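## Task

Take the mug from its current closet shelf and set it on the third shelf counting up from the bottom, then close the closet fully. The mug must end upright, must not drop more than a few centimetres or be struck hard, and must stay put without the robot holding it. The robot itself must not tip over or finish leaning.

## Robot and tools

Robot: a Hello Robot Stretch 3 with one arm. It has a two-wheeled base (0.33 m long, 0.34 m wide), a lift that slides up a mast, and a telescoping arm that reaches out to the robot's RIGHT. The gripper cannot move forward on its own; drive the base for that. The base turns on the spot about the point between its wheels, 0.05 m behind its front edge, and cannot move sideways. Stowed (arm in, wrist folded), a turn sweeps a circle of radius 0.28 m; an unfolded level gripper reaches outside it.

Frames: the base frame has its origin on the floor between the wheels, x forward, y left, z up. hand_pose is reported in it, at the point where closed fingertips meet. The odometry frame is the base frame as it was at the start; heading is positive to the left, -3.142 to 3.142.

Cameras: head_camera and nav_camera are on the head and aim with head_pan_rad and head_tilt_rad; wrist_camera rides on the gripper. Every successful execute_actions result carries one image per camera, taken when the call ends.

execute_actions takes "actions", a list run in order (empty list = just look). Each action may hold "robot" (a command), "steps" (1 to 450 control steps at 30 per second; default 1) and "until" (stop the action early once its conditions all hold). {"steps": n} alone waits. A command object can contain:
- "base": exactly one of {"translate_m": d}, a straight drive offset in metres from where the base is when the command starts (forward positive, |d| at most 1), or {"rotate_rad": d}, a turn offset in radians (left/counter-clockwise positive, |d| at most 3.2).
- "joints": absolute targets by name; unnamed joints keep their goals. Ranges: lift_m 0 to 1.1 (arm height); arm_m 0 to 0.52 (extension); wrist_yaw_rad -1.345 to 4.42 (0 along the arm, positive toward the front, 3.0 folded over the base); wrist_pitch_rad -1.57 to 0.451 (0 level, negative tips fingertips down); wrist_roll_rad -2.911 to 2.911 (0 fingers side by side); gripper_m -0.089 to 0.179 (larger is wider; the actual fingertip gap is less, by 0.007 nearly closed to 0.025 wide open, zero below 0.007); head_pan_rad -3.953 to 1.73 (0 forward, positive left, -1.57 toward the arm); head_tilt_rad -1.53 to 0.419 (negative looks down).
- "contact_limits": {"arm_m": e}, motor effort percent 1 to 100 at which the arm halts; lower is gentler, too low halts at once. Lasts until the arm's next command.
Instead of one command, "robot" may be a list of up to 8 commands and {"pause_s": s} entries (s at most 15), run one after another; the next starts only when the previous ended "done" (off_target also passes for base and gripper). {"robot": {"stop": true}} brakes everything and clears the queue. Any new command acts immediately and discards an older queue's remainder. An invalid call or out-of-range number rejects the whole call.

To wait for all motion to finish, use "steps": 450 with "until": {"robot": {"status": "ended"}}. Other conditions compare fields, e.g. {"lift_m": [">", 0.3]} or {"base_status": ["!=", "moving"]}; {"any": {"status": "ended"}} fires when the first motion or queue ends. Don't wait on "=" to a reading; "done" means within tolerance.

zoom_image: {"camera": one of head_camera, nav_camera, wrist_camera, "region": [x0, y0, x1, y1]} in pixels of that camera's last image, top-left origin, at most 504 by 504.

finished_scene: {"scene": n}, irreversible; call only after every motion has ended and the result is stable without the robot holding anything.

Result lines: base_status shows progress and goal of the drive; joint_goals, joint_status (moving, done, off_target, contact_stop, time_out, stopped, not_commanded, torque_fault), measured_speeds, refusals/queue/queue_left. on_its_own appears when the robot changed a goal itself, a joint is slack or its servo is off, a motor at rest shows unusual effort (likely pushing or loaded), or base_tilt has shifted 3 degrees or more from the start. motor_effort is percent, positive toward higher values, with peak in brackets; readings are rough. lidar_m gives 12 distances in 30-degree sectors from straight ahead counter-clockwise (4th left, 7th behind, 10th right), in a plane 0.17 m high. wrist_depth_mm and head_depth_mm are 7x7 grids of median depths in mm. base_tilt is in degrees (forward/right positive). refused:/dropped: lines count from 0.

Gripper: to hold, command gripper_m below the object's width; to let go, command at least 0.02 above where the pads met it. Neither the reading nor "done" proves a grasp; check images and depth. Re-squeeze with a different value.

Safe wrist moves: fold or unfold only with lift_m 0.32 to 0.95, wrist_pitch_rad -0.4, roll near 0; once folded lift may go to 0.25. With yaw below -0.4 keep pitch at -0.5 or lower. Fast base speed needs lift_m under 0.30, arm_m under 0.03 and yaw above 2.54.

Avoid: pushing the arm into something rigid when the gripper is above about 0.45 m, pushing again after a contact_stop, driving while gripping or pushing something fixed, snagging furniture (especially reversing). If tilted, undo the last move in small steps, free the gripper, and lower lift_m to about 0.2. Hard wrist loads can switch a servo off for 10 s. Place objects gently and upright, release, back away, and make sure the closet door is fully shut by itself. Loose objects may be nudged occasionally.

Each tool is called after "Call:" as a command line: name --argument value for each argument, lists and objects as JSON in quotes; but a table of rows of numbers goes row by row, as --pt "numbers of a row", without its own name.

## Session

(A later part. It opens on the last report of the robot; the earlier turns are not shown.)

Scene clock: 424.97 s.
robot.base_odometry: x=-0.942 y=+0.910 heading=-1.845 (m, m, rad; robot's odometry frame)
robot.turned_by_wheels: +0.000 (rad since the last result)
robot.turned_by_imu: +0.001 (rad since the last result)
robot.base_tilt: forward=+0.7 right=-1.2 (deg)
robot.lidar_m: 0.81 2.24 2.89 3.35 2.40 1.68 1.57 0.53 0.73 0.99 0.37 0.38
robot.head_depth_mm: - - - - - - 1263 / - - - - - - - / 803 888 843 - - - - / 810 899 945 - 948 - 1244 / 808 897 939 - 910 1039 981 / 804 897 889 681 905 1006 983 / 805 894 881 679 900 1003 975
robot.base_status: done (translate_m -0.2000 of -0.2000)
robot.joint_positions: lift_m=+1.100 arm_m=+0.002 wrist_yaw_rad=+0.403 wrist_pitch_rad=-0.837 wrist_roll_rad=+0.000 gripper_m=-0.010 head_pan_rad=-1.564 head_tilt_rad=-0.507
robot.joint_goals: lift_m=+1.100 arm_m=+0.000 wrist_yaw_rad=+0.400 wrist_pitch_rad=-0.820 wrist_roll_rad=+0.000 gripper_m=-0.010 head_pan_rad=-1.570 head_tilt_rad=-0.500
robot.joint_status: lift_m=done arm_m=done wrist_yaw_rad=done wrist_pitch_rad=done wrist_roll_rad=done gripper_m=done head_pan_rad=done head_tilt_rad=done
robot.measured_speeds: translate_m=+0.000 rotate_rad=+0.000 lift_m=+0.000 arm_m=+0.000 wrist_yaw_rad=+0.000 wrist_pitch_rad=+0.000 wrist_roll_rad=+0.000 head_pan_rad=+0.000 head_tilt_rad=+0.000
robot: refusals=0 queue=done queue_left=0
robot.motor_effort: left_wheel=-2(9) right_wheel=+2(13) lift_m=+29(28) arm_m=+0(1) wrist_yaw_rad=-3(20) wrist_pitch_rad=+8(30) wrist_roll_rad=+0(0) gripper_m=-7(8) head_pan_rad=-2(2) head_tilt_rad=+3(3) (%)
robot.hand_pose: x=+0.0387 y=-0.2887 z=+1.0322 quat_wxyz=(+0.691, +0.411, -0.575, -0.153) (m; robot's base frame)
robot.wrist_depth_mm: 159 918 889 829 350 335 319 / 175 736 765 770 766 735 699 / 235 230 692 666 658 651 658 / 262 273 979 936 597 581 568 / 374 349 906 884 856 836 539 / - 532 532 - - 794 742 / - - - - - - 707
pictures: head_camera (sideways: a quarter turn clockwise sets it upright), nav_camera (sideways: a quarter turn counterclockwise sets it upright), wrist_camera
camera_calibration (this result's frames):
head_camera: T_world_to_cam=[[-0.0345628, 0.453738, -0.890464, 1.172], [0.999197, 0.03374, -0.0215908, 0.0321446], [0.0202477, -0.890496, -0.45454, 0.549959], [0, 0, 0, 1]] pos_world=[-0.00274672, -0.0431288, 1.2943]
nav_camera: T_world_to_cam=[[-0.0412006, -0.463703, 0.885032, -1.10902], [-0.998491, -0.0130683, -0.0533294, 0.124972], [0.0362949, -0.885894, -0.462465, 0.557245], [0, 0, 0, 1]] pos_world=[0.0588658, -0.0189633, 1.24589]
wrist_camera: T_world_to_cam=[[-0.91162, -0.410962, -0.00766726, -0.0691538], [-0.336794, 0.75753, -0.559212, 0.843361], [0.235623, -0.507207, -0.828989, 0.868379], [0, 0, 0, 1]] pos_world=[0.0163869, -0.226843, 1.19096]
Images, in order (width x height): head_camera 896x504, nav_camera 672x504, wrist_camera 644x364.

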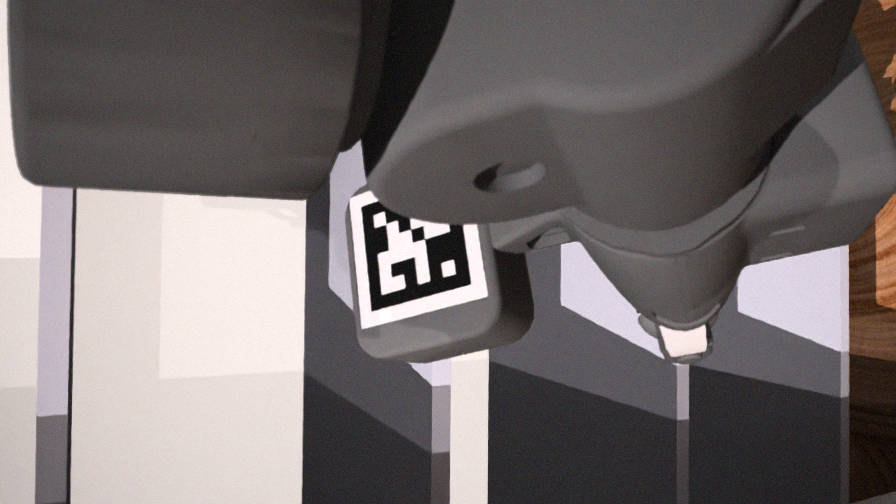

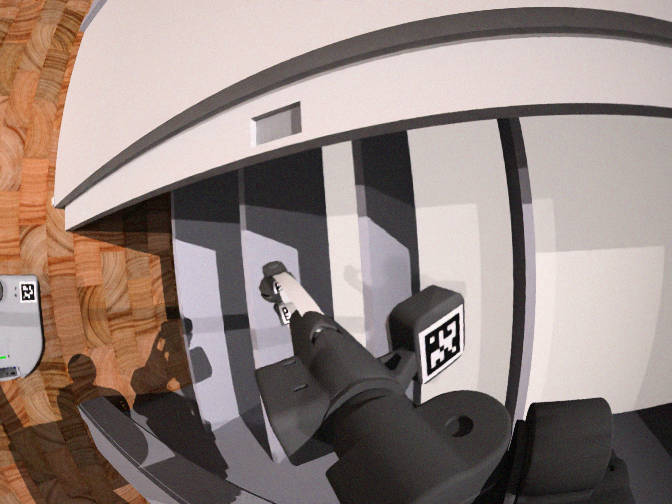

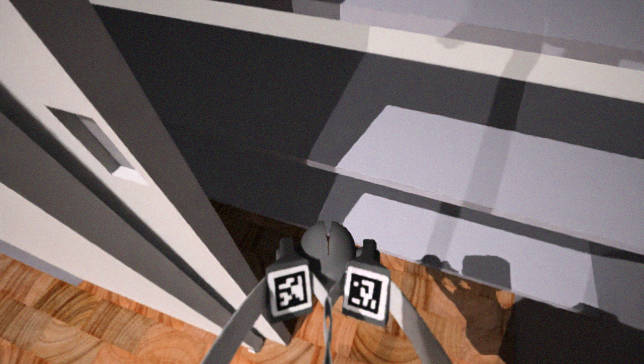

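Call:
execute_actions --actions '[{"robot":[{"joints":{"wrist_pitch_rad":-1.0,"wrist_yaw_rad":0.2}},{"base":{"translate_m":0.235}},{"joints":{"wrist_pitch_rad":-0.88}},{"joints":{"arm_m":0.03},"contact_limits":{"arm_m":18}}],"steps":450,"until":{"robot":{"status":"ended"}}}]'

Scene clock: 432.33 s.
robot.base_odometry: x=-1.006 y=+0.684 heading=-1.845 (m, m, rad; robot's odometry frame)
robot.turned_by_wheels: +0.000 (rad since the last result)
robot.turned_by_imu: +0.000 (rad since the last result)
robot.base_tilt: forward=+0.6 right=-1.3 (deg)
robot.lidar_m: 0.74 2.00 2.58 3.34 2.79 1.92 1.80 0.73 1.03 0.26 0.26 0.33
robot.head_depth_mm: - - - - - - 967 / - - - - - - 940 / - - - - - - 897 / - - - - 319 387 424 / - - - 291 321 355 374 / - - - - - 299 343 / - - - - - 298 342
robot.base_status: done (translate_m +0.2350 of +0.2350)
robot.joint_positions: lift_m=+1.100 arm_m=+0.029 wrist_yaw_rad=+0.202 wrist_pitch_rad=-0.966 wrist_roll_rad=+0.000 gripper_m=-0.010 head_pan_rad=-1.564 head_tilt_rad=-0.506
robot.joint_goals: lift_m=+1.100 arm_m=+0.030 wrist_yaw_rad=+0.200 wrist_pitch_rad=-0.880 wrist_roll_rad=+0.000 gripper_m=-0.010 head_pan_rad=-1.570 head_tilt_rad=-0.500
robot.joint_status: lift_m=done arm_m=done wrist_yaw_rad=done wrist_pitch_rad=done wrist_roll_rad=done gripper_m=done head_pan_rad=done head_tilt_rad=done
robot.measured_speeds: translate_m=+0.000 rotate_rad=+0.000 lift_m=+0.000 arm_m=+0.000 wrist_yaw_rad=+0.000 wrist_pitch_rad=+0.000 wrist_roll_rad=+0.000 head_pan_rad=+0.000 head_tilt_rad=+0.000
robot: refusals=0 queue=done queue_left=0
robot.on_its_own: wrist_pitch_rad is at rest, and its effort (+38) is outside its rest range (-20 to +32)
robot.motor_effort: left_wheel=-2(5) right_wheel=+5(7) lift_m=+24(28) arm_m=+9(10) wrist_yaw_rad=-2(5) wrist_pitch_rad=+38(38) wrist_roll_rad=+0(0) gripper_m=-6(5) head_pan_rad=-2(2) head_tilt_rad=+3(3) (%)
robot.contact_limits: arm_m 18 (drawing in: default 18, maximum 30; extending or still: default 25, maximum 41)
robot.hand_pose: x=+0.0037 y=-0.2973 z=+1.0143 quat_wxyz=(+0.656, +0.390, -0.590, -0.264) (m; robot's base frame)
robot.wrist_depth_mm: - 57 54 52 50 48 670 / - 69 65 62 59 57 632 / - 83 83 77 72 549 571 / - 76 112 102 94 848 808 / - 78 146 152 814 - 796 / - 80 136 - - - 896 / - - - - - - 796
pictures: head_camera (sideways: a quarter turn clockwise sets it upright), nav_camera (sideways: a quarter turn counterclockwise sets it upright), wrist_camera
camera_calibration (this result's frames):
head_camera: T_world_to_cam=[[-0.0345606, 0.453408, -0.890633, 1.17222], [0.999197, 0.0337321, -0.0216009, 0.0321577], [0.0202489, -0.890664, -0.45421, 0.549529], [0, 0, 0, 1]] pos_world=[-0.0027467, -0.0431316, 1.29431]
nav_camera: T_world_to_cam=[[-0.0412027, -0.463375, 0.885204, -1.10924], [-0.998491, -0.0130882, -0.053327, 0.124969], [0.0362961, -0.886066, -0.462137, 0.556817], [0, 0, 0, 1]] pos_world=[0.058866, -0.018984, 1.2459]
wrist_camera: T_world_to_cam=[[-0.975443, -0.22001, -0.0102895, -0.0450652], [-0.192235, 0.873238, -0.447773, 0.748922], [0.1075, -0.434799, -0.894088, 0.945454], [0, 0, 0, 1]] pos_world=[-0.00162578, -0.25282, 1.1802]
Images, in order (width x height): head_camera 896x504, nav_camera 672x504, wrist_camera 644x364.

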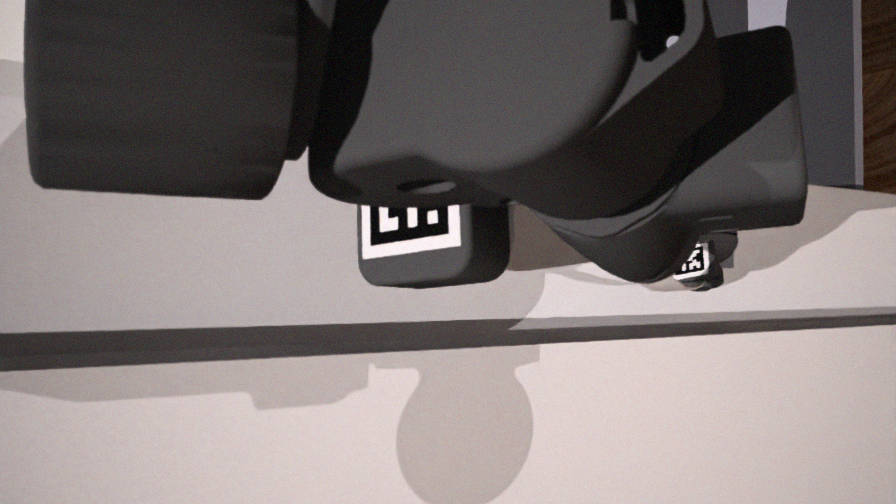

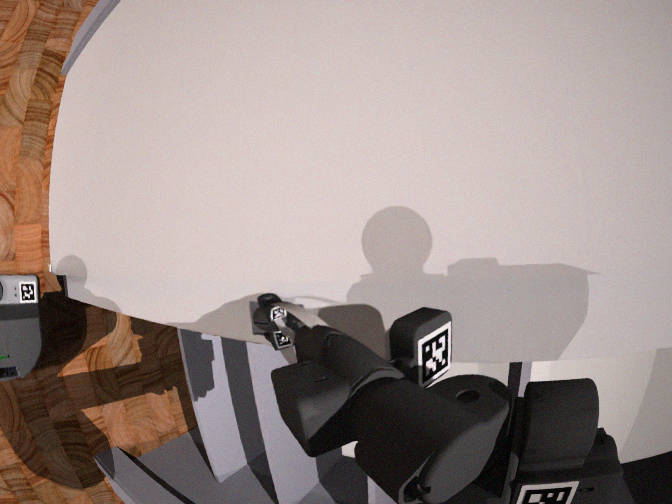

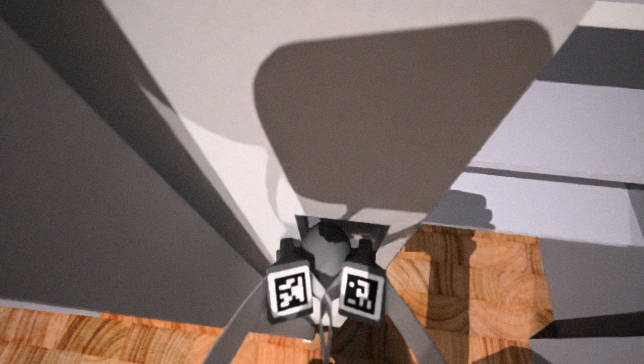

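Call:
execute_actions --actions '[{"robot":{"base":{"translate_m":-0.15},"joints":{"wrist_pitch_rad":-0.93}},"steps":450,"until":{"robot":{"status":"ended"}}}]'

Scene clock: 435.27 s.
robot.base_odometry: x=-0.965 y=+0.828 heading=-1.845 (m, m, rad; robot's odometry frame)
robot.turned_by_wheels: +0.000 (rad since the last result)
robot.turned_by_imu: +0.000 (rad since the last result)
robot.base_tilt: forward=+0.7 right=-1.2 (deg)
robot.lidar_m: 0.78 2.16 2.78 3.79 2.56 1.76 1.65 0.60 0.84 0.31 0.32 0.35
robot.head_depth_mm: - - - - - - 965 / - - - - - - 951 / - - - - - - 910 / - - - - 329 398 440 / - - 285 304 338 382 439 / - - 285 303 337 381 437 / - - 284 303 337 379 436
robot.base_status: done (translate_m -0.1500 of -0.1500)
robot.joint_positions: lift_m=+1.100 arm_m=+0.030 wrist_yaw_rad=+0.195 wrist_pitch_rad=-0.944 wrist_roll_rad=+0.000 gripper_m=-0.010 head_pan_rad=-1.564 head_tilt_rad=-0.506
robot.joint_goals: lift_m=+1.100 arm_m=+0.030 wrist_yaw_rad=+0.200 wrist_pitch_rad=-0.930 wrist_roll_rad=+0.000 gripper_m=-0.010 head_pan_rad=-1.570 head_tilt_rad=-0.500
robot.joint_status: lift_m=done arm_m=done wrist_yaw_rad=done wrist_pitch_rad=done wrist_roll_rad=done gripper_m=done head_pan_rad=done head_tilt_rad=done
robot.measured_speeds: translate_m=+0.000 rotate_rad=+0.000 lift_m=+0.000 arm_m=+0.000 wrist_yaw_rad=+0.020 wrist_pitch_rad=+0.000 wrist_roll_rad=+0.000 head_pan_rad=+0.000 head_tilt_rad=+0.000
robot: refusals=0 queue=done queue_left=0
robot.motor_effort: left_wheel=-2(9) right_wheel=+4(14) lift_m=+24(24) arm_m=+2(10) wrist_yaw_rad=+4(17) wrist_pitch_rad=+6(39) wrist_roll_rad=+0(0) gripper_m=-5(9) head_pan_rad=-1(2) head_tilt_rad=+3(3) (%)
robot.contact_limits: arm_m 18 (drawing in: default 18, maximum 30; extending or still: default 25, maximum 41)
robot.hand_pose: x=+0.0038 y=-0.3031 z=+1.0171 quat_wxyz=(+0.658, +0.381, -0.595, -0.259) (m; robot's base frame)
robot.wrist_depth_mm: - 64 61 59 56 54 695 / - 77 73 70 67 67 650 / 104 98 91 86 81 572 584 / 145 133 122 112 107 862 550 / 213 209 182 167 823 834 731 / 234 317 345 - - - 728 / - - - - - 974 627
pictures: head_camera (sideways: a quarter turn clockwise sets it upright), nav_camera (sideways: a quarter turn counterclockwise sets it upright), wrist_camera
camera_calibration (this result's frames):
head_camera: T_world_to_cam=[[-0.0345605, 0.453408, -0.890633, 1.17222], [0.999197, 0.0337319, -0.0216009, 0.0321577], [0.0202487, -0.890664, -0.45421, 0.549529], [0, 0, 0, 1]] pos_world=[-0.00274671, -0.0431316, 1.29431]
nav_camera: T_world_to_cam=[[-0.0412028, -0.463375, 0.885204, -1.10924], [-0.998491, -0.013088, -0.053327, 0.124969], [0.0362959, -0.886066, -0.462137, 0.556817], [0, 0, 0, 1]] pos_world=[0.058866, -0.0189841, 1.2459]
wrist_camera: T_world_to_cam=[[-0.976889, -0.213521, -0.00985202, -0.0446766], [-0.184247, 0.86453, -0.467591, 0.772805], [0.108358, -0.454969, -0.88389, 0.928978], [0, 0, 0, 1]] pos_world=[-0.00191922, -0.254996, 1.18203]
Images, in order (width x height): head_camera 896x504, nav_camera 672x504, wrist_camera 644x364.

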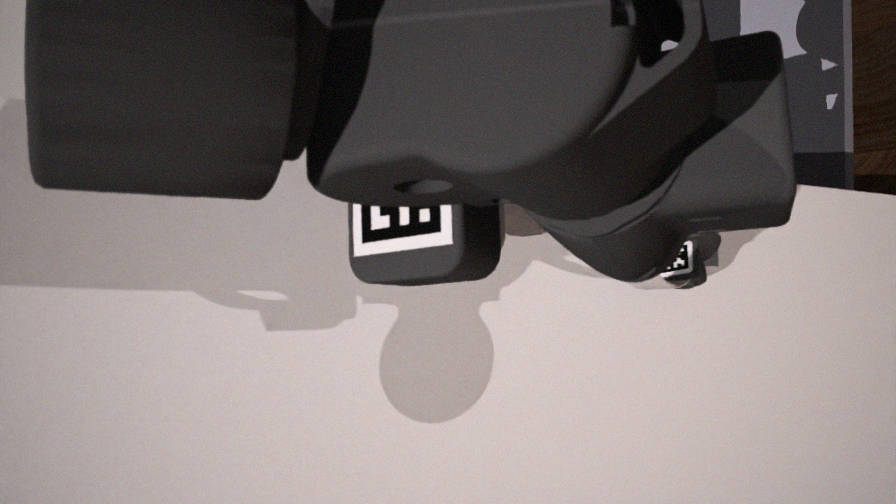

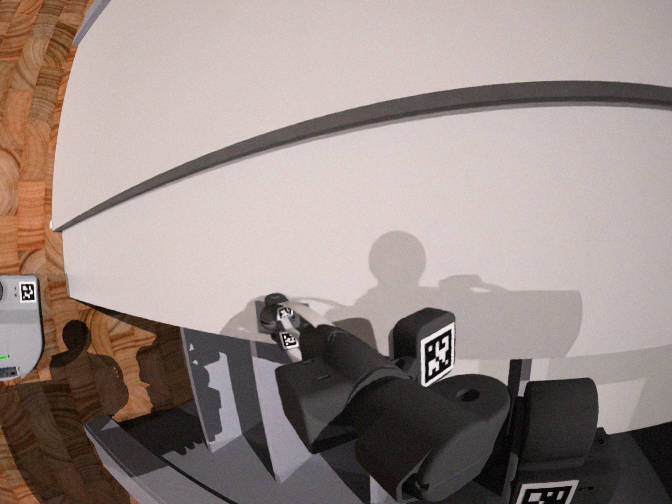

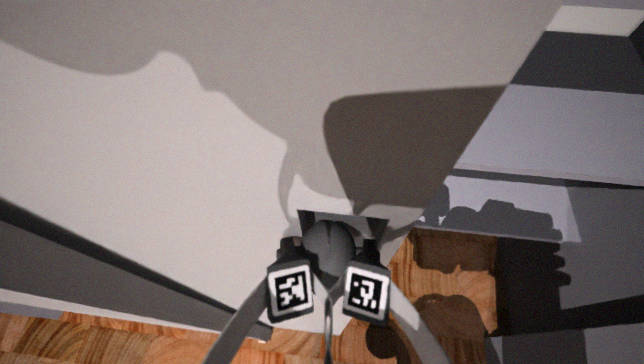

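Call:
execute_actions --actions '[{"robot":{"base":{"translate_m":-0.3}},"steps":450,"until":{"robot":{"status":"ended"}}}]'

Scene clock: 439.77 s.
robot.base_odometry: x=-0.884 y=+1.117 heading=-1.845 (m, m, rad; robot's odometry frame)
robot.turned_by_wheels: +0.000 (rad since the last result)
robot.turned_by_imu: +0.001 (rad since the last result)
robot.base_tilt: forward=+0.7 right=-1.2 (deg)
robot.lidar_m: 0.86 2.46 3.18 3.34 2.12 1.44 1.36 0.44 0.37 1.01 0.35 0.44
robot.head_depth_mm: - - - - - - 939 / - - - - - - 1068 / 826 - 977 - - - 1246 / 827 917 967 - 983 1042 986 / 826 919 895 1069 912 1040 983 / 825 915 826 647 407 434 490 / - 287 302 332 370 417 479
robot.base_status: done (translate_m -0.3000 of -0.3000)
robot.joint_positions: lift_m=+1.100 arm_m=+0.030 wrist_yaw_rad=+0.203 wrist_pitch_rad=-0.944 wrist_roll_rad=-0.001 gripper_m=-0.010 head_pan_rad=-1.564 head_tilt_rad=-0.506
robot.joint_goals: lift_m=+1.100 arm_m=+0.030 wrist_yaw_rad=+0.200 wrist_pitch_rad=-0.930 wrist_roll_rad=+0.000 gripper_m=-0.010 head_pan_rad=-1.570 head_tilt_rad=-0.500
robot.joint_status: lift_m=done arm_m=done wrist_yaw_rad=done wrist_pitch_rad=done wrist_roll_rad=done gripper_m=done head_pan_rad=done head_tilt_rad=done
robot.measured_speeds: translate_m=+0.000 rotate_rad=+0.000 lift_m=+0.000 arm_m=+0.000 wrist_yaw_rad=+0.000 wrist_pitch_rad=+0.000 wrist_roll_rad=+0.000 head_pan_rad=+0.000 head_tilt_rad=+0.000
robot: refusals=0 queue=done queue_left=0
robot.motor_effort: left_wheel=-1(7) right_wheel=+1(16) lift_m=+24(24) arm_m=+3(2) wrist_yaw_rad=-3(24) wrist_pitch_rad=+6(8) wrist_roll_rad=+0(1) gripper_m=-6(9) head_pan_rad=-1(3) head_tilt_rad=+3(2) (%)
robot.contact_limits: arm_m 18 (drawing in: default 18, maximum 30; extending or still: default 25, maximum 41)
robot.hand_pose: x=+0.0047 y=-0.3028 z=+1.0170 quat_wxyz=(+0.659, +0.384, -0.593, -0.256) (m; robot's base frame)
robot.wrist_depth_mm: 107 136 750 741 730 699 420 / 121 138 664 658 657 619 412 / 156 157 614 604 587 577 402 / 220 212 265 888 886 621 391 / 379 318 314 - - 596 268 / 622 691 545 - - 407 264 / - - - - 961 394 257
pictures: head_camera (sideways: a quarter turn clockwise sets it upright), nav_camera (sideways: a quarter turn counterclockwise sets it upright), wrist_camera
camera_calibration (this result's frames):
head_camera: T_world_to_cam=[[-0.0345606, 0.453408, -0.890633, 1.17222], [0.999197, 0.033732, -0.0216009, 0.0321577], [0.0202488, -0.890664, -0.45421, 0.549529], [0, 0, 0, 1]] pos_world=[-0.00274671, -0.0431316, 1.29431]
nav_camera: T_world_to_cam=[[-0.0412028, -0.463375, 0.885204, -1.10924], [-0.998491, -0.0130881, -0.053327, 0.124969], [0.036296, -0.886066, -0.462137, 0.556817], [0, 0, 0, 1]] pos_world=[0.058866, -0.0189841, 1.2459]
wrist_camera: T_world_to_cam=[[-0.975108, -0.221535, -0.00929928, -0.0467028], [-0.191688, 0.863326, -0.466824, 0.771497], [0.111446, -0.453421, -0.884302, 0.929818], [0, 0, 0, 1]] pos_world=[-0.00127852, -0.254801, 1.18196]
Images, in order (width x height): head_camera 896x504, nav_camera 672x504, wrist_camera 644x364.

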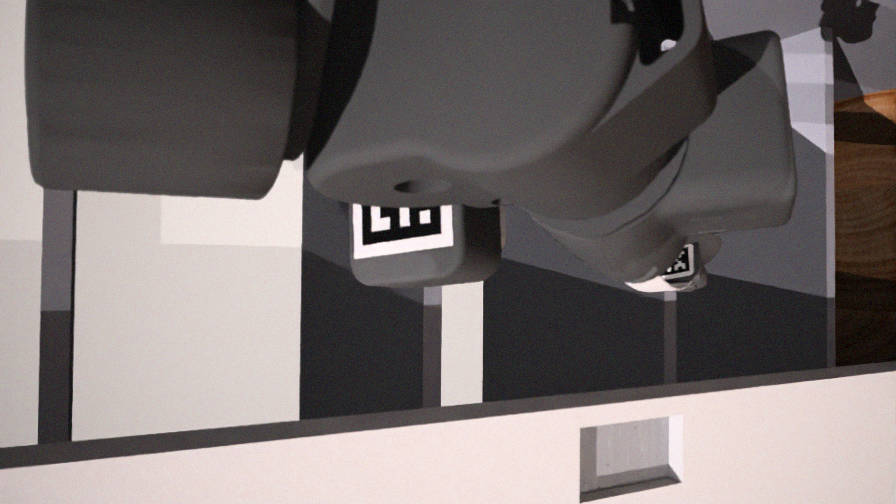

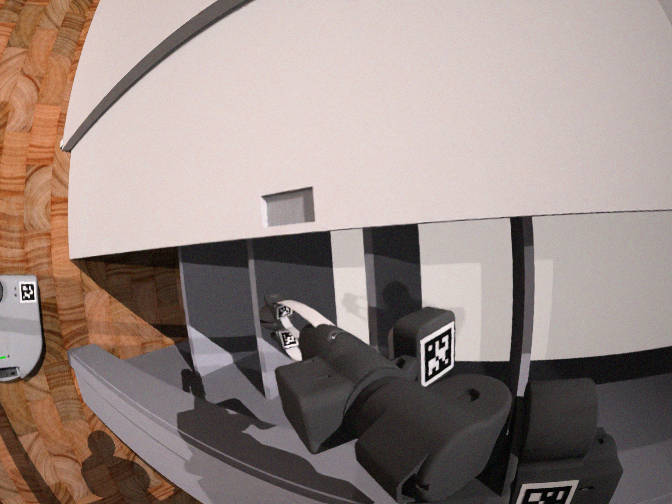

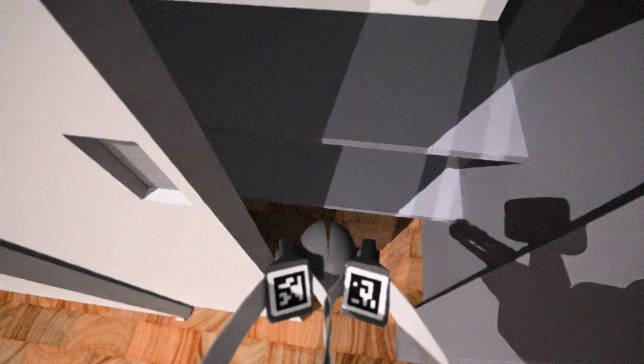

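Call:
execute_actions --actions '[{"robot":[{"joints":{"arm_m":0,"wrist_pitch_rad":-1.05,"wrist_yaw_rad":-0.1}},{"base":{"translate_m":0.235}},{"joints":{"wrist_pitch_rad":-0.9}}],"steps":450,"until":{"robot":{"status":"ended"}}}]'

Scene clock: 445.93 s.
robot.base_odometry: x=-0.948 y=+0.890 heading=-1.845 (m, m, rad; robot's odometry frame)
robot.turned_by_wheels: +0.000 (rad since the last result)
robot.turned_by_imu: +0.001 (rad since the last result)
robot.base_tilt: forward=+0.9 right=-1.3 (deg)
robot.lidar_m: 0.80 2.23 2.86 3.34 2.43 1.69 1.59 0.54 0.34 0.32 0.32 0.36
robot.head_depth_mm: - - - - - - - / - - - - - - - / - - 286 - - - - / - - 288 311 343 397 448 / - - 287 310 345 389 447 / - - 287 309 344 388 445 / - - 287 308 343 387 443
robot.base_status: done (translate_m +0.2350 of +0.2350)
robot.joint_positions: lift_m=+1.100 arm_m=+0.002 wrist_yaw_rad=-0.097 wrist_pitch_rad=-0.916 wrist_roll_rad=-0.001 gripper_m=-0.010 head_pan_rad=-1.564 head_tilt_rad=-0.506
robot.joint_goals: lift_m=+1.100 arm_m=+0.000 wrist_yaw_rad=-0.100 wrist_pitch_rad=-0.900 wrist_roll_rad=+0.000 gripper_m=-0.010 head_pan_rad=-1.570 head_tilt_rad=-0.500
robot.joint_status: lift_m=done arm_m=done wrist_yaw_rad=done wrist_pitch_rad=done wrist_roll_rad=done gripper_m=done head_pan_rad=done head_tilt_rad=done
robot.measured_speeds: translate_m=+0.000 rotate_rad=+0.000 lift_m=+0.000 arm_m=+0.000 wrist_yaw_rad=+0.000 wrist_pitch_rad=+0.000 wrist_roll_rad=+0.000 head_pan_rad=+0.000 head_tilt_rad=+0.000
robot: refusals=0 queue=done queue_left=0
robot.motor_effort: left_wheel=-1(5) right_wheel=+0(6) lift_m=+24(25) arm_m=-2(3) wrist_yaw_rad=-3(4) wrist_pitch_rad=+7(9) wrist_roll_rad=+1(0) gripper_m=-6(6) head_pan_rad=-3(1) head_tilt_rad=+2(3) (%)
robot.hand_pose: x=-0.0349 y=-0.2837 z=+1.0208 quat_wxyz=(+0.619, +0.282, -0.648, -0.343) (m; robot's base frame)
robot.wrist_depth_mm: - 83 87 92 97 102 450 / 93 96 102 108 116 124 518 / 110 115 123 132 143 169 535 / 135 142 154 170 205 755 553 / 171 186 208 215 287 829 464 / 239 269 303 - - 719 503 / 335 445 657 - - - -
pictures: head_camera (sideways: a quarter turn clockwise sets it upright), nav_camera (sideways: a quarter turn counterclockwise sets it upright), wrist_camera
camera_calibration (this result's frames):
head_camera: T_world_to_cam=[[-0.0345606, 0.453408, -0.890633, 1.17222], [0.999197, 0.0337321, -0.0216009, 0.0321577], [0.0202489, -0.890664, -0.45421, 0.549529], [0, 0, 0, 1]] pos_world=[-0.0027467, -0.0431316, 1.29431]
nav_camera: T_world_to_cam=[[-0.0412027, -0.463375, 0.885204, -1.10924], [-0.998491, -0.0130882, -0.053327, 0.124969], [0.0362961, -0.886066, -0.462137, 0.556817], [0, 0, 0, 1]] pos_world=[0.058866, -0.018984, 1.2459]
wrist_camera: T_world_to_cam=[[-0.997053, 0.0762145, -0.00870504, 0.0020302], [0.0706288, 0.8678, -0.491868, 0.785241], [-0.0299332, -0.491034, -0.870626, 0.916677], [0, 0, 0, 1]] pos_world=[-0.0259973, -0.231468, 1.18434]
Images, in order (width x height): head_camera 896x504, nav_camera 672x504, wrist_camera 644x364.

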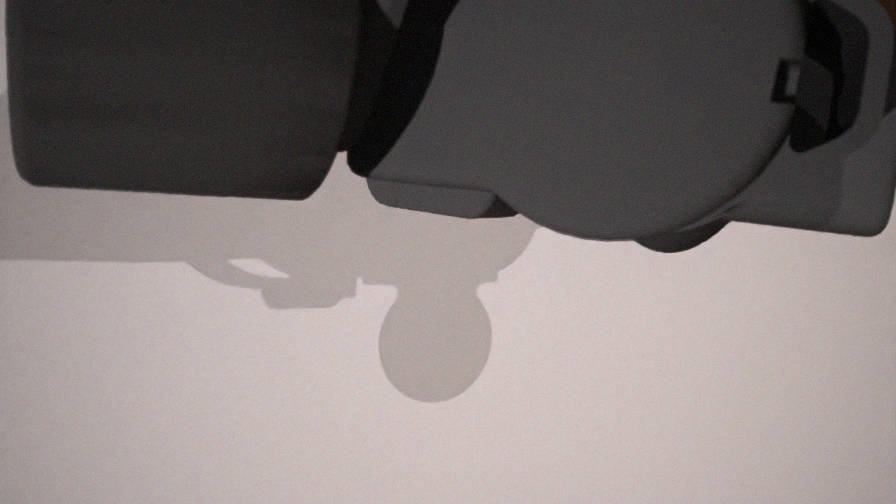

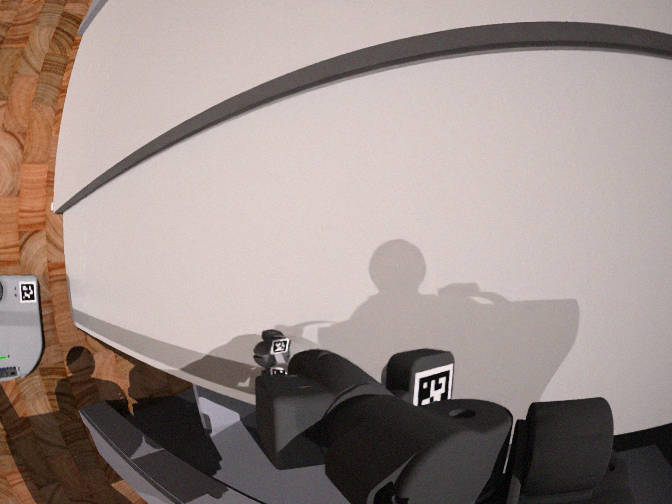

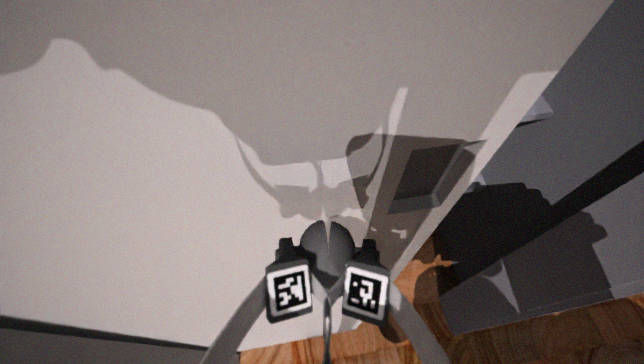

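Call:
execute_actions --actions '[{"robot":[{"base":{"translate_m":-0.058},"joints":{"wrist_pitch_rad":-0.84}},{"joints":{"arm_m":0.05},"contact_limits":{"arm_m":18}}],"steps":450,"until":{"robot":{"status":"ended"}}}]'

Scene clock: 450.73 s.
robot.base_odometry: x=-0.932 y=+0.946 heading=-1.845 (m, m, rad; robot's odometry frame)
robot.turned_by_wheels: +0.000 (rad since the last result)
robot.turned_by_imu: +0.000 (rad since the last result)
robot.base_tilt: forward=+0.7 right=-1.3 (deg)
robot.lidar_m: 0.81 2.29 2.93 3.32 2.38 1.63 1.53 0.50 0.55 0.33 0.33 0.41
robot.head_depth_mm: - - - - 890 1023 996 / - - - - - - 965 / - - 286 - - 425 466 / - - 292 321 358 404 464 / - - 293 321 357 403 463 / - - 292 320 356 401 462 / - - 291 319 355 400 460
robot.base_status: done (translate_m -0.0580 of -0.0580)
robot.joint_positions: lift_m=+1.100 arm_m=+0.049 wrist_yaw_rad=-0.099 wrist_pitch_rad=-0.962 wrist_roll_rad=-0.006 gripper_m=-0.010 head_pan_rad=-1.564 head_tilt_rad=-0.506
robot.joint_goals: lift_m=+1.100 arm_m=+0.050 wrist_yaw_rad=-0.100 wrist_pitch_rad=-0.840 wrist_roll_rad=+0.000 gripper_m=-0.010 head_pan_rad=-1.570 head_tilt_rad=-0.500
robot.joint_status: lift_m=done arm_m=done wrist_yaw_rad=done wrist_pitch_rad=done wrist_roll_rad=done gripper_m=done head_pan_rad=done head_tilt_rad=done
robot.measured_speeds: translate_m=+0.000 rotate_rad=+0.000 lift_m=+0.000 arm_m=+0.000 wrist_yaw_rad=+0.000 wrist_pitch_rad=+0.000 wrist_roll_rad=+0.000 head_pan_rad=+0.000 head_tilt_rad=+0.000
robot: refusals=0 queue=done queue_left=0
robot.on_its_own: wrist_pitch_rad is at rest, and its effort (+55) is outside its rest range (-20 to +32)
robot.motor_effort: left_wheel=-3(8) right_wheel=+3(3) lift_m=+24(24) arm_m=+12(11) wrist_yaw_rad=-1(2) wrist_pitch_rad=+55(56) wrist_roll_rad=+2(2) gripper_m=-6(6) head_pan_rad=-2(3) head_tilt_rad=+2(3) (%)
robot.contact_limits: arm_m 18 (drawing in: default 18, maximum 30; extending or still: default 25, maximum 41)
robot.hand_pose: x=-0.0341 y=-0.3199 z=+1.0147 quat_wxyz=(+0.612, +0.297, -0.640, -0.357) (m; robot's base frame)
robot.wrist_depth_mm: - 52 55 58 61 67 450 / - 62 65 69 74 594 464 / - 74 79 86 93 611 481 / 89 93 103 113 137 726 491 / 118 127 144 173 - 739 404 / 176 200 233 - - 619 418 / 345 463 724 - - - -
pictures: head_camera (sideways: a quarter turn clockwise sets it upright), nav_camera (sideways: a quarter turn counterclockwise sets it upright), wrist_camera
camera_calibration (this result's frames):
head_camera: T_world_to_cam=[[-0.0345604, 0.453402, -0.890636, 1.17222], [0.999197, 0.0337316, -0.0216011, 0.032158], [0.0202486, -0.890668, -0.454204, 0.549521], [0, 0, 0, 1]] pos_world=[-0.00274672, -0.0431316, 1.29431]
nav_camera: T_world_to_cam=[[-0.0412029, -0.463369, 0.885207, -1.10925], [-0.998491, -0.0130882, -0.053327, 0.124969], [0.0362958, -0.886069, -0.46213, 0.556809], [0, 0, 0, 1]] pos_world=[0.058866, -0.0189845, 1.2459]
wrist_camera: T_world_to_cam=[[-0.997207, 0.0743533, -0.00705745, 0.0032654], [0.0695351, 0.889771, -0.451079, 0.779148], [-0.0272597, -0.450309, -0.892456, 0.928918], [0, 0, 0, 1]] pos_world=[-0.0255999, -0.275206, 1.1805]
Images, in order (width x height): head_camera 896x504, nav_camera 672x504, wrist_camera 644x364.

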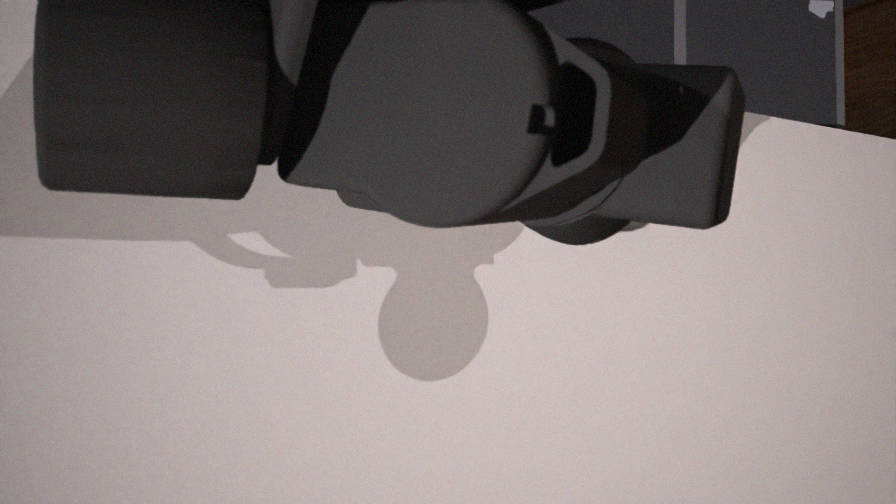

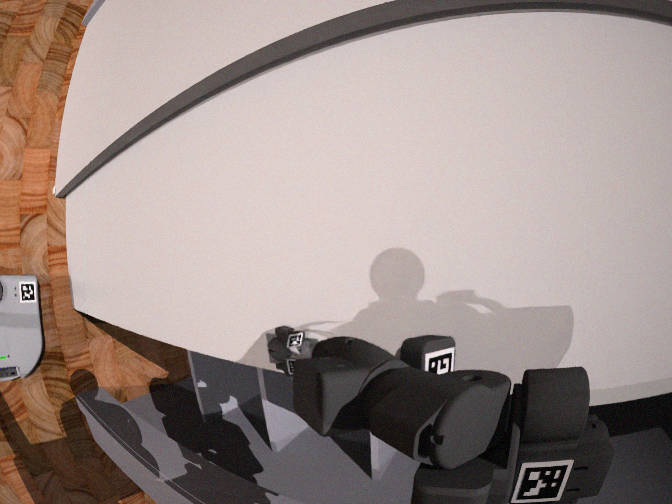

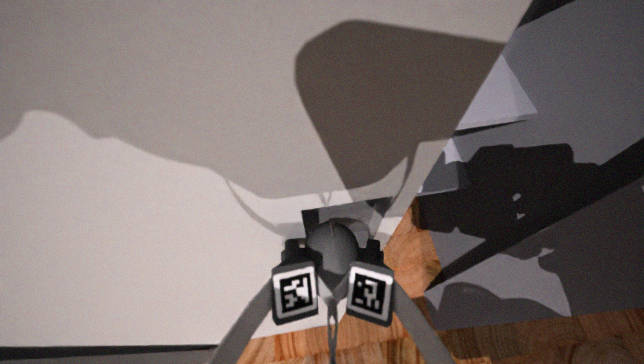

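Call:
execute_actions --actions '[{"robot":{"base":{"translate_m":-0.15},"joints":{"wrist_pitch_rad":-0.93}},"steps":450,"until":{"robot":{"status":"ended"}}}]'

Scene clock: 454.50 s.
robot.base_odometry: x=-0.891 y=+1.091 heading=-1.845 (m, m, rad; robot's odometry frame)
robot.turned_by_wheels: +0.000 (rad since the last result)
robot.turned_by_imu: +0.000 (rad since the last result)
robot.base_tilt: forward=+0.7 right=-1.3 (deg)
robot.lidar_m: 0.85 2.43 3.14 3.33 2.16 1.48 1.38 0.41 0.38 0.34 0.35 0.45
robot.head_depth_mm: - - - - 886 989 969 / - - - - - 1021 966 / - - 298 - - 439 486 / - 285 304 335 373 422 485 / - 284 303 334 372 420 483 / - 284 303 333 371 419 481 / - 285 302 332 371 417 480
robot.base_status: done (translate_m -0.1500 of -0.1500)
robot.joint_positions: lift_m=+1.100 arm_m=+0.050 wrist_yaw_rad=-0.103 wrist_pitch_rad=-0.945 wrist_roll_rad=-0.004 gripper_m=-0.010 head_pan_rad=-1.564 head_tilt_rad=-0.506
robot.joint_goals: lift_m=+1.100 arm_m=+0.050 wrist_yaw_rad=-0.100 wrist_pitch_rad=-0.930 wrist_roll_rad=+0.000 gripper_m=-0.010 head_pan_rad=-1.570 head_tilt_rad=-0.500
robot.joint_status: lift_m=done arm_m=done wrist_yaw_rad=done wrist_pitch_rad=done wrist_roll_rad=done gripper_m=done head_pan_rad=done head_tilt_rad=done
robot.measured_speeds: translate_m=+0.000 rotate_rad=+0.000 lift_m=+0.000 arm_m=+0.000 wrist_yaw_rad=+0.000 wrist_pitch_rad=+0.000 wrist_roll_rad=+0.000 head_pan_rad=+0.000 head_tilt_rad=+0.000
robot: refusals=0 queue=done queue_left=0
robot.motor_effort: left_wheel=-2(10) right_wheel=+3(16) lift_m=+24(25) arm_m=+3(11) wrist_yaw_rad=+4(23) wrist_pitch_rad=+7(56) wrist_roll_rad=+2(2) gripper_m=-6(10) head_pan_rad=-2(2) head_tilt_rad=+3(2) (%)
robot.contact_limits: arm_m 18 (drawing in: default 18, maximum 30; extending or still: default 25, maximum 41)
robot.hand_pose: x=-0.0351 y=-0.3245 z=+1.0169 quat_wxyz=(+0.614, +0.290, -0.644, -0.354) (m; robot's base frame)
robot.wrist_depth_mm: - 61 64 67 71 365 305 / - 71 75 80 86 413 313 / - 85 91 99 109 465 226 / 102 106 116 129 173 477 231 / 133 142 161 186 778 351 238 / 190 214 245 - 626 367 244 / 344 436 688 - - - -
pictures: head_camera (sideways: a quarter turn clockwise sets it upright), nav_camera (sideways: a quarter turn counterclockwise sets it upright), wrist_camera
camera_calibration (this result's frames):
head_camera: T_world_to_cam=[[-0.0345606, 0.453402, -0.890636, 1.17222], [0.999197, 0.0337321, -0.0216011, 0.032158], [0.0202491, -0.890668, -0.454204, 0.549521], [0, 0, 0, 1]] pos_world=[-0.0027467, -0.0431316, 1.29431]
nav_camera: T_world_to_cam=[[-0.0412027, -0.463369, 0.885207, -1.10925], [-0.998491, -0.0130887, -0.053327, 0.124969], [0.0362963, -0.886069, -0.46213, 0.556809], [0, 0, 0, 1]] pos_world=[0.058866, -0.0189844, 1.2459]
wrist_camera: T_world_to_cam=[[-0.996772, 0.0799441, -0.00740339, 0.00482873], [0.0741678, 0.881581, -0.466169, 0.797163], [-0.0307408, -0.465213, -0.884665, 0.915878], [0, 0, 0, 1]] pos_world=[-0.0261559, -0.277071, 1.18189]
Images, in order (width x height): head_camera 896x504, nav_camera 672x504, wrist_camera 644x364.

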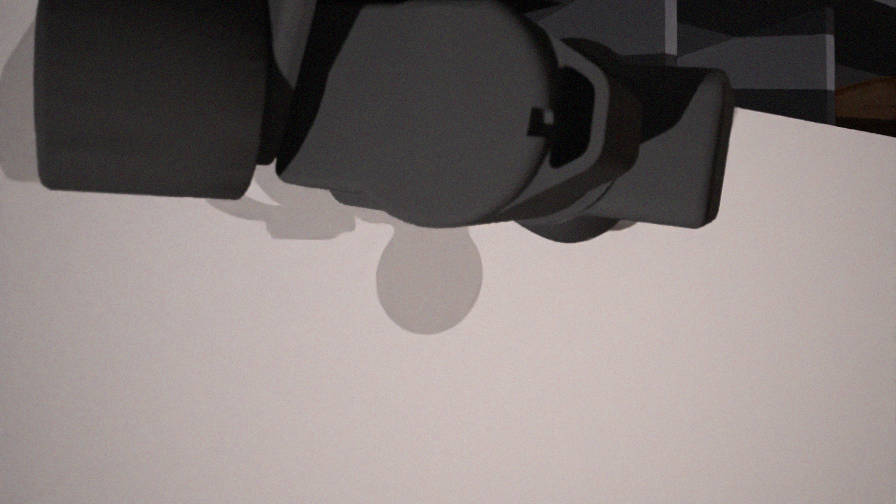

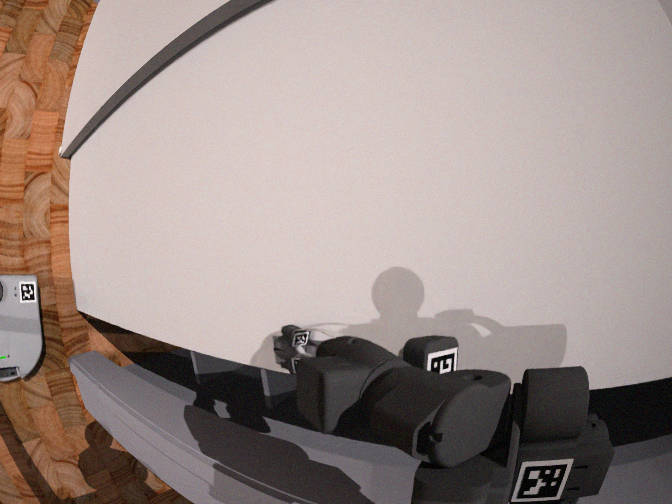

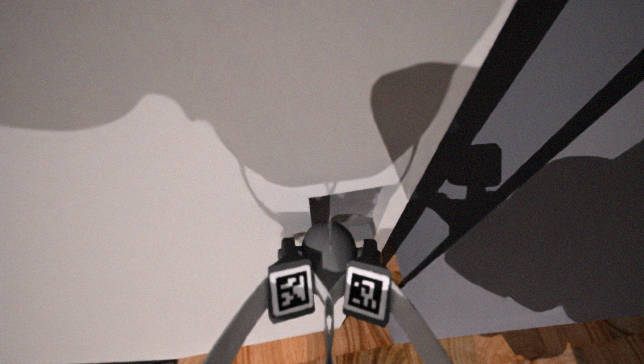

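Call:
execute_actions --actions '[{"robot":{"joints":{"wrist_yaw_rad":-0.4,"arm_m":0.058}},"steps":450,"until":{"robot":{"status":"ended"}}}]'

Scene clock: 456.17 s.
robot.base_odometry: x=-0.891 y=+1.091 heading=-1.845 (m, m, rad; robot's odometry frame)
robot.turned_by_wheels: +0.000 (rad since the last result)
robot.turned_by_imu: +0.000 (rad since the last result)
robot.base_tilt: forward=+0.7 right=-1.3 (deg)
robot.lidar_m: 0.85 2.44 3.14 3.32 2.16 1.47 1.38 0.41 0.38 0.34 0.34 0.44
robot.head_depth_mm: - - - - - 991 968 / - - - - - 1022 967 / - - - - - 437 484 / - 284 303 333 372 420 482 / - 285 302 333 370 418 480 / - 284 301 332 369 417 478 / - 284 301 331 368 416 477
robot.base_status: done (translate_m -0.1500 of -0.1500)
robot.joint_positions: lift_m=+1.100 arm_m=+0.058 wrist_yaw_rad=-0.397 wrist_pitch_rad=-0.945 wrist_roll_rad=-0.004 gripper_m=-0.010 head_pan_rad=-1.564 head_tilt_rad=-0.506
robot.joint_goals: lift_m=+1.100 arm_m=+0.058 wrist_yaw_rad=-0.400 wrist_pitch_rad=-0.930 wrist_roll_rad=+0.000 gripper_m=-0.010 head_pan_rad=-1.570 head_tilt_rad=-0.500
robot.joint_status: lift_m=done arm_m=done wrist_yaw_rad=done wrist_pitch_rad=done wrist_roll_rad=done gripper_m=done head_pan_rad=done head_tilt_rad=done
robot.measured_speeds: translate_m=+0.000 rotate_rad=+0.000 lift_m=+0.000 arm_m=+0.000 wrist_yaw_rad=+0.000 wrist_pitch_rad=+0.000 wrist_roll_rad=+0.000 head_pan_rad=+0.000 head_tilt_rad=+0.000
robot: refusals=0 queue=done queue_left=0
robot.motor_effort: left_wheel=-1(2) right_wheel=+1(3) lift_m=+24(24) arm_m=+3(5) wrist_yaw_rad=-3(5) wrist_pitch_rad=+7(8) wrist_roll_rad=+2(2) gripper_m=-6(6) head_pan_rad=-2(2) head_tilt_rad=+3(2) (%)
robot.hand_pose: x=-0.0721 y=-0.3230 z=+1.0169 quat_wxyz=(+0.555, +0.192, -0.679, -0.440) (m; robot's base frame)
robot.wrist_depth_mm: - 56 63 557 431 304 161 / - 63 73 90 483 224 171 / - 72 86 112 536 242 181 / - 86 106 150 598 265 196 / 92 106 142 208 474 298 - / 113 137 187 - 554 - - / 148 195 329 - - - -
pictures: head_camera (sideways: a quarter turn clockwise sets it upright), nav_camera (sideways: a quarter turn counterclockwise sets it upright), wrist_camera
camera_calibration (this result's frames):
head_camera: T_world_to_cam=[[-0.0345603, 0.453402, -0.890636, 1.17222], [0.999197, 0.0337313, -0.0216011, 0.032158], [0.0202483, -0.890668, -0.454204, 0.549521], [0, 0, 0, 1]] pos_world=[-0.00274673, -0.0431316, 1.29431]
nav_camera: T_world_to_cam=[[-0.0412031, -0.463369, 0.885207, -1.10925], [-0.998491, -0.0130879, -0.053327, 0.124969], [0.0362955, -0.886069, -0.46213, 0.556809], [0, 0, 0, 1]] pos_world=[0.058866, -0.0189845, 1.2459]
wrist_camera: T_world_to_cam=[[-0.930891, 0.365222, -0.00740001, 0.064686], [0.326304, 0.822247, -0.4663, 0.797738], [-0.164218, -0.43649, -0.884596, 0.915041], [0, 0, 0, 1]] pos_world=[-0.0498226, -0.280157, 1.18191]
Images, in order (width x height): head_camera 896x504, nav_camera 672x504, wrist_camera 644x364.

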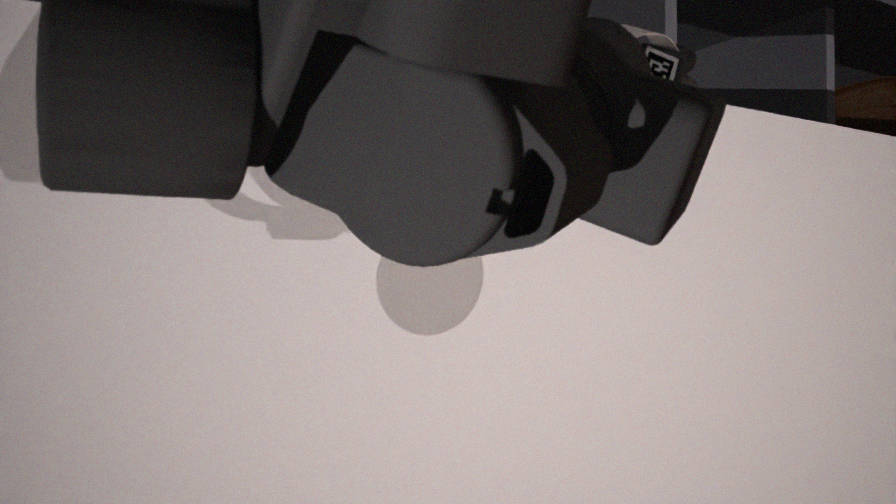

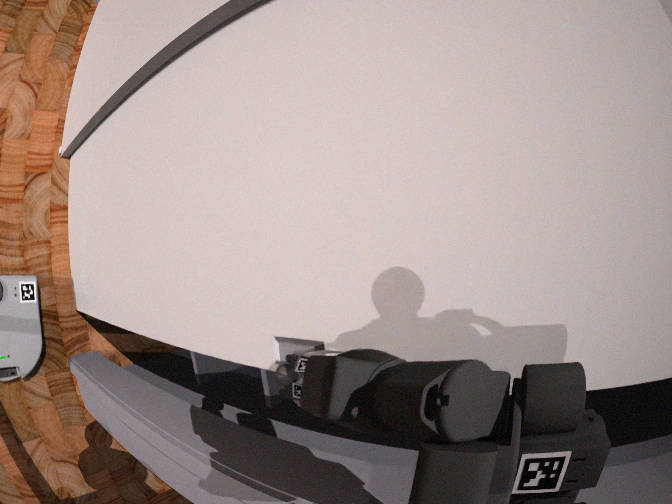

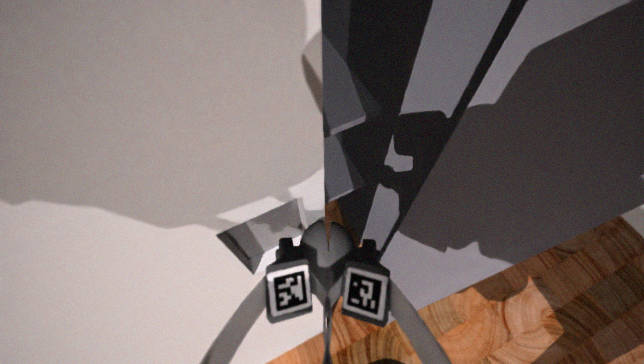

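Call:
execute_actions --actions '[{"robot":[{"joints":{"arm_m":0.015}},{"base":{"translate_m":0.04}},{"joints":{"arm_m":0.07},"contact_limits":{"arm_m":18}}],"steps":450,"until":{"robot":{"status":"ended"}}}]'

Scene clock: 460.60 s.
robot.base_odometry: x=-0.902 y=+1.052 heading=-1.845 (m, m, rad; robot's odometry frame)
robot.turned_by_wheels: +0.000 (rad since the last result)
robot.turned_by_imu: +0.001 (rad since the last result)
robot.base_tilt: forward=+0.7 right=-1.2 (deg)
robot.lidar_m: 0.84 2.39 3.08 3.77 2.23 1.51 1.42 0.41 0.36 0.34 0.34 0.44
robot.head_depth_mm: - - - - 386 911 995 / - - - - - 435 484 / - - - - - 427 480 / - 284 297 336 369 417 479 / - 283 300 331 368 415 477 / - 283 299 330 368 414 476 / - - 299 329 366 413 475
robot.base_status: done (translate_m +0.0400 of +0.0400)
robot.joint_positions: lift_m=+1.100 arm_m=+0.069 wrist_yaw_rad=-0.405 wrist_pitch_rad=-0.987 wrist_roll_rad=-0.004 gripper_m=-0.010 head_pan_rad=-1.564 head_tilt_rad=-0.506
robot.joint_goals: lift_m=+1.100 arm_m=+0.070 wrist_yaw_rad=-0.400 wrist_pitch_rad=-0.930 wrist_roll_rad=+0.000 gripper_m=-0.010 head_pan_rad=-1.570 head_tilt_rad=-0.500
robot.joint_status: lift_m=done arm_m=done wrist_yaw_rad=done wrist_pitch_rad=done wrist_roll_rad=done gripper_m=done head_pan_rad=done head_tilt_rad=done
robot.measured_speeds: translate_m=+0.000 rotate_rad=+0.000 lift_m=+0.000 arm_m=+0.000 wrist_yaw_rad=+0.000 wrist_pitch_rad=+0.000 wrist_roll_rad=+0.000 head_pan_rad=+0.000 head_tilt_rad=+0.000
robot: refusals=0 queue=done queue_left=0
robot.motor_effort: left_wheel=-4(6) right_wheel=+3(6) lift_m=+24(24) arm_m=+7(7) wrist_yaw_rad=+5(5) wrist_pitch_rad=+26(26) wrist_roll_rad=+2(2) gripper_m=-6(6) head_pan_rad=-1(1) head_tilt_rad=+2(3) (%)
robot.contact_limits: arm_m 18 (drawing in: default 18, maximum 30; extending or still: default 25, maximum 41)
robot.hand_pose: x=-0.0693 y=-0.3253 z=+1.0116 quat_wxyz=(+0.544, +0.204, -0.676, -0.454) (m; robot's base frame)
robot.wrist_depth_mm: - 48 54 63 75 348 195 / - 54 63 75 94 374 207 / - 63 75 94 139 295 221 / - 75 94 126 499 324 239 / - 94 126 189 590 381 - / 104 125 182 - 744 - - / 139 188 347 - - - -
pictures: head_camera (sideways: a quarter turn clockwise sets it upright), nav_camera (sideways: a quarter turn counterclockwise sets it upright), wrist_camera
camera_calibration (this result's frames):
head_camera: T_world_to_cam=[[-0.0345604, 0.453402, -0.890636, 1.17222], [0.999197, 0.0337316, -0.0216011, 0.032158], [0.0202486, -0.890668, -0.454203, 0.549521], [0, 0, 0, 1]] pos_world=[-0.00274672, -0.0431316, 1.29431]
nav_camera: T_world_to_cam=[[-0.0412029, -0.463369, 0.885207, -1.10925], [-0.998491, -0.0130882, -0.053327, 0.124969], [0.0362958, -0.886069, -0.46213, 0.556808], [0, 0, 0, 1]] pos_world=[0.058866, -0.0189845, 1.2459]
wrist_camera: T_world_to_cam=[[-0.927802, 0.372978, -0.00846095, 0.0719417], [0.34041, 0.837072, -0.42829, 0.763624], [-0.15266, -0.400248, -0.903602, 0.941555], [0, 0, 0, 1]] pos_world=[-0.0494595, -0.289185, 1.17845]
Images, in order (width x height): head_camera 896x504, nav_camera 672x504, wrist_camera 644x364.

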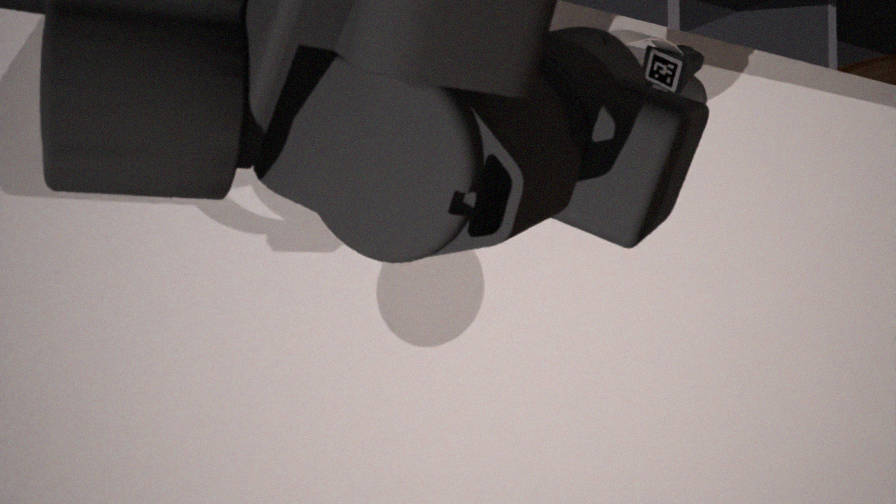

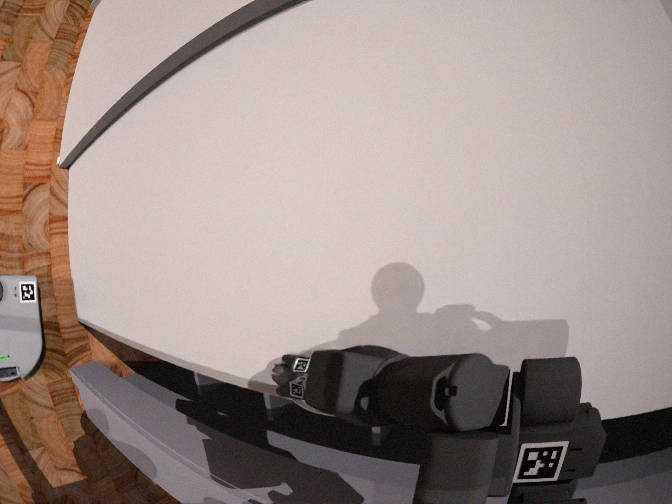

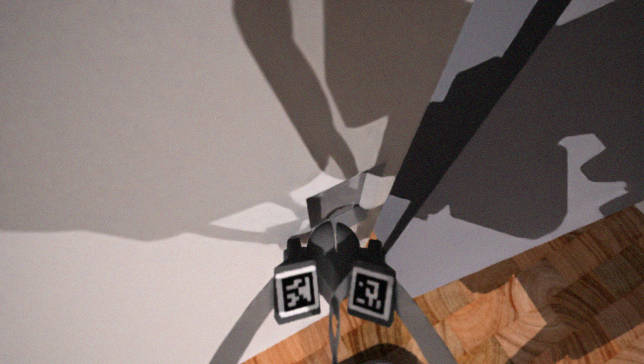

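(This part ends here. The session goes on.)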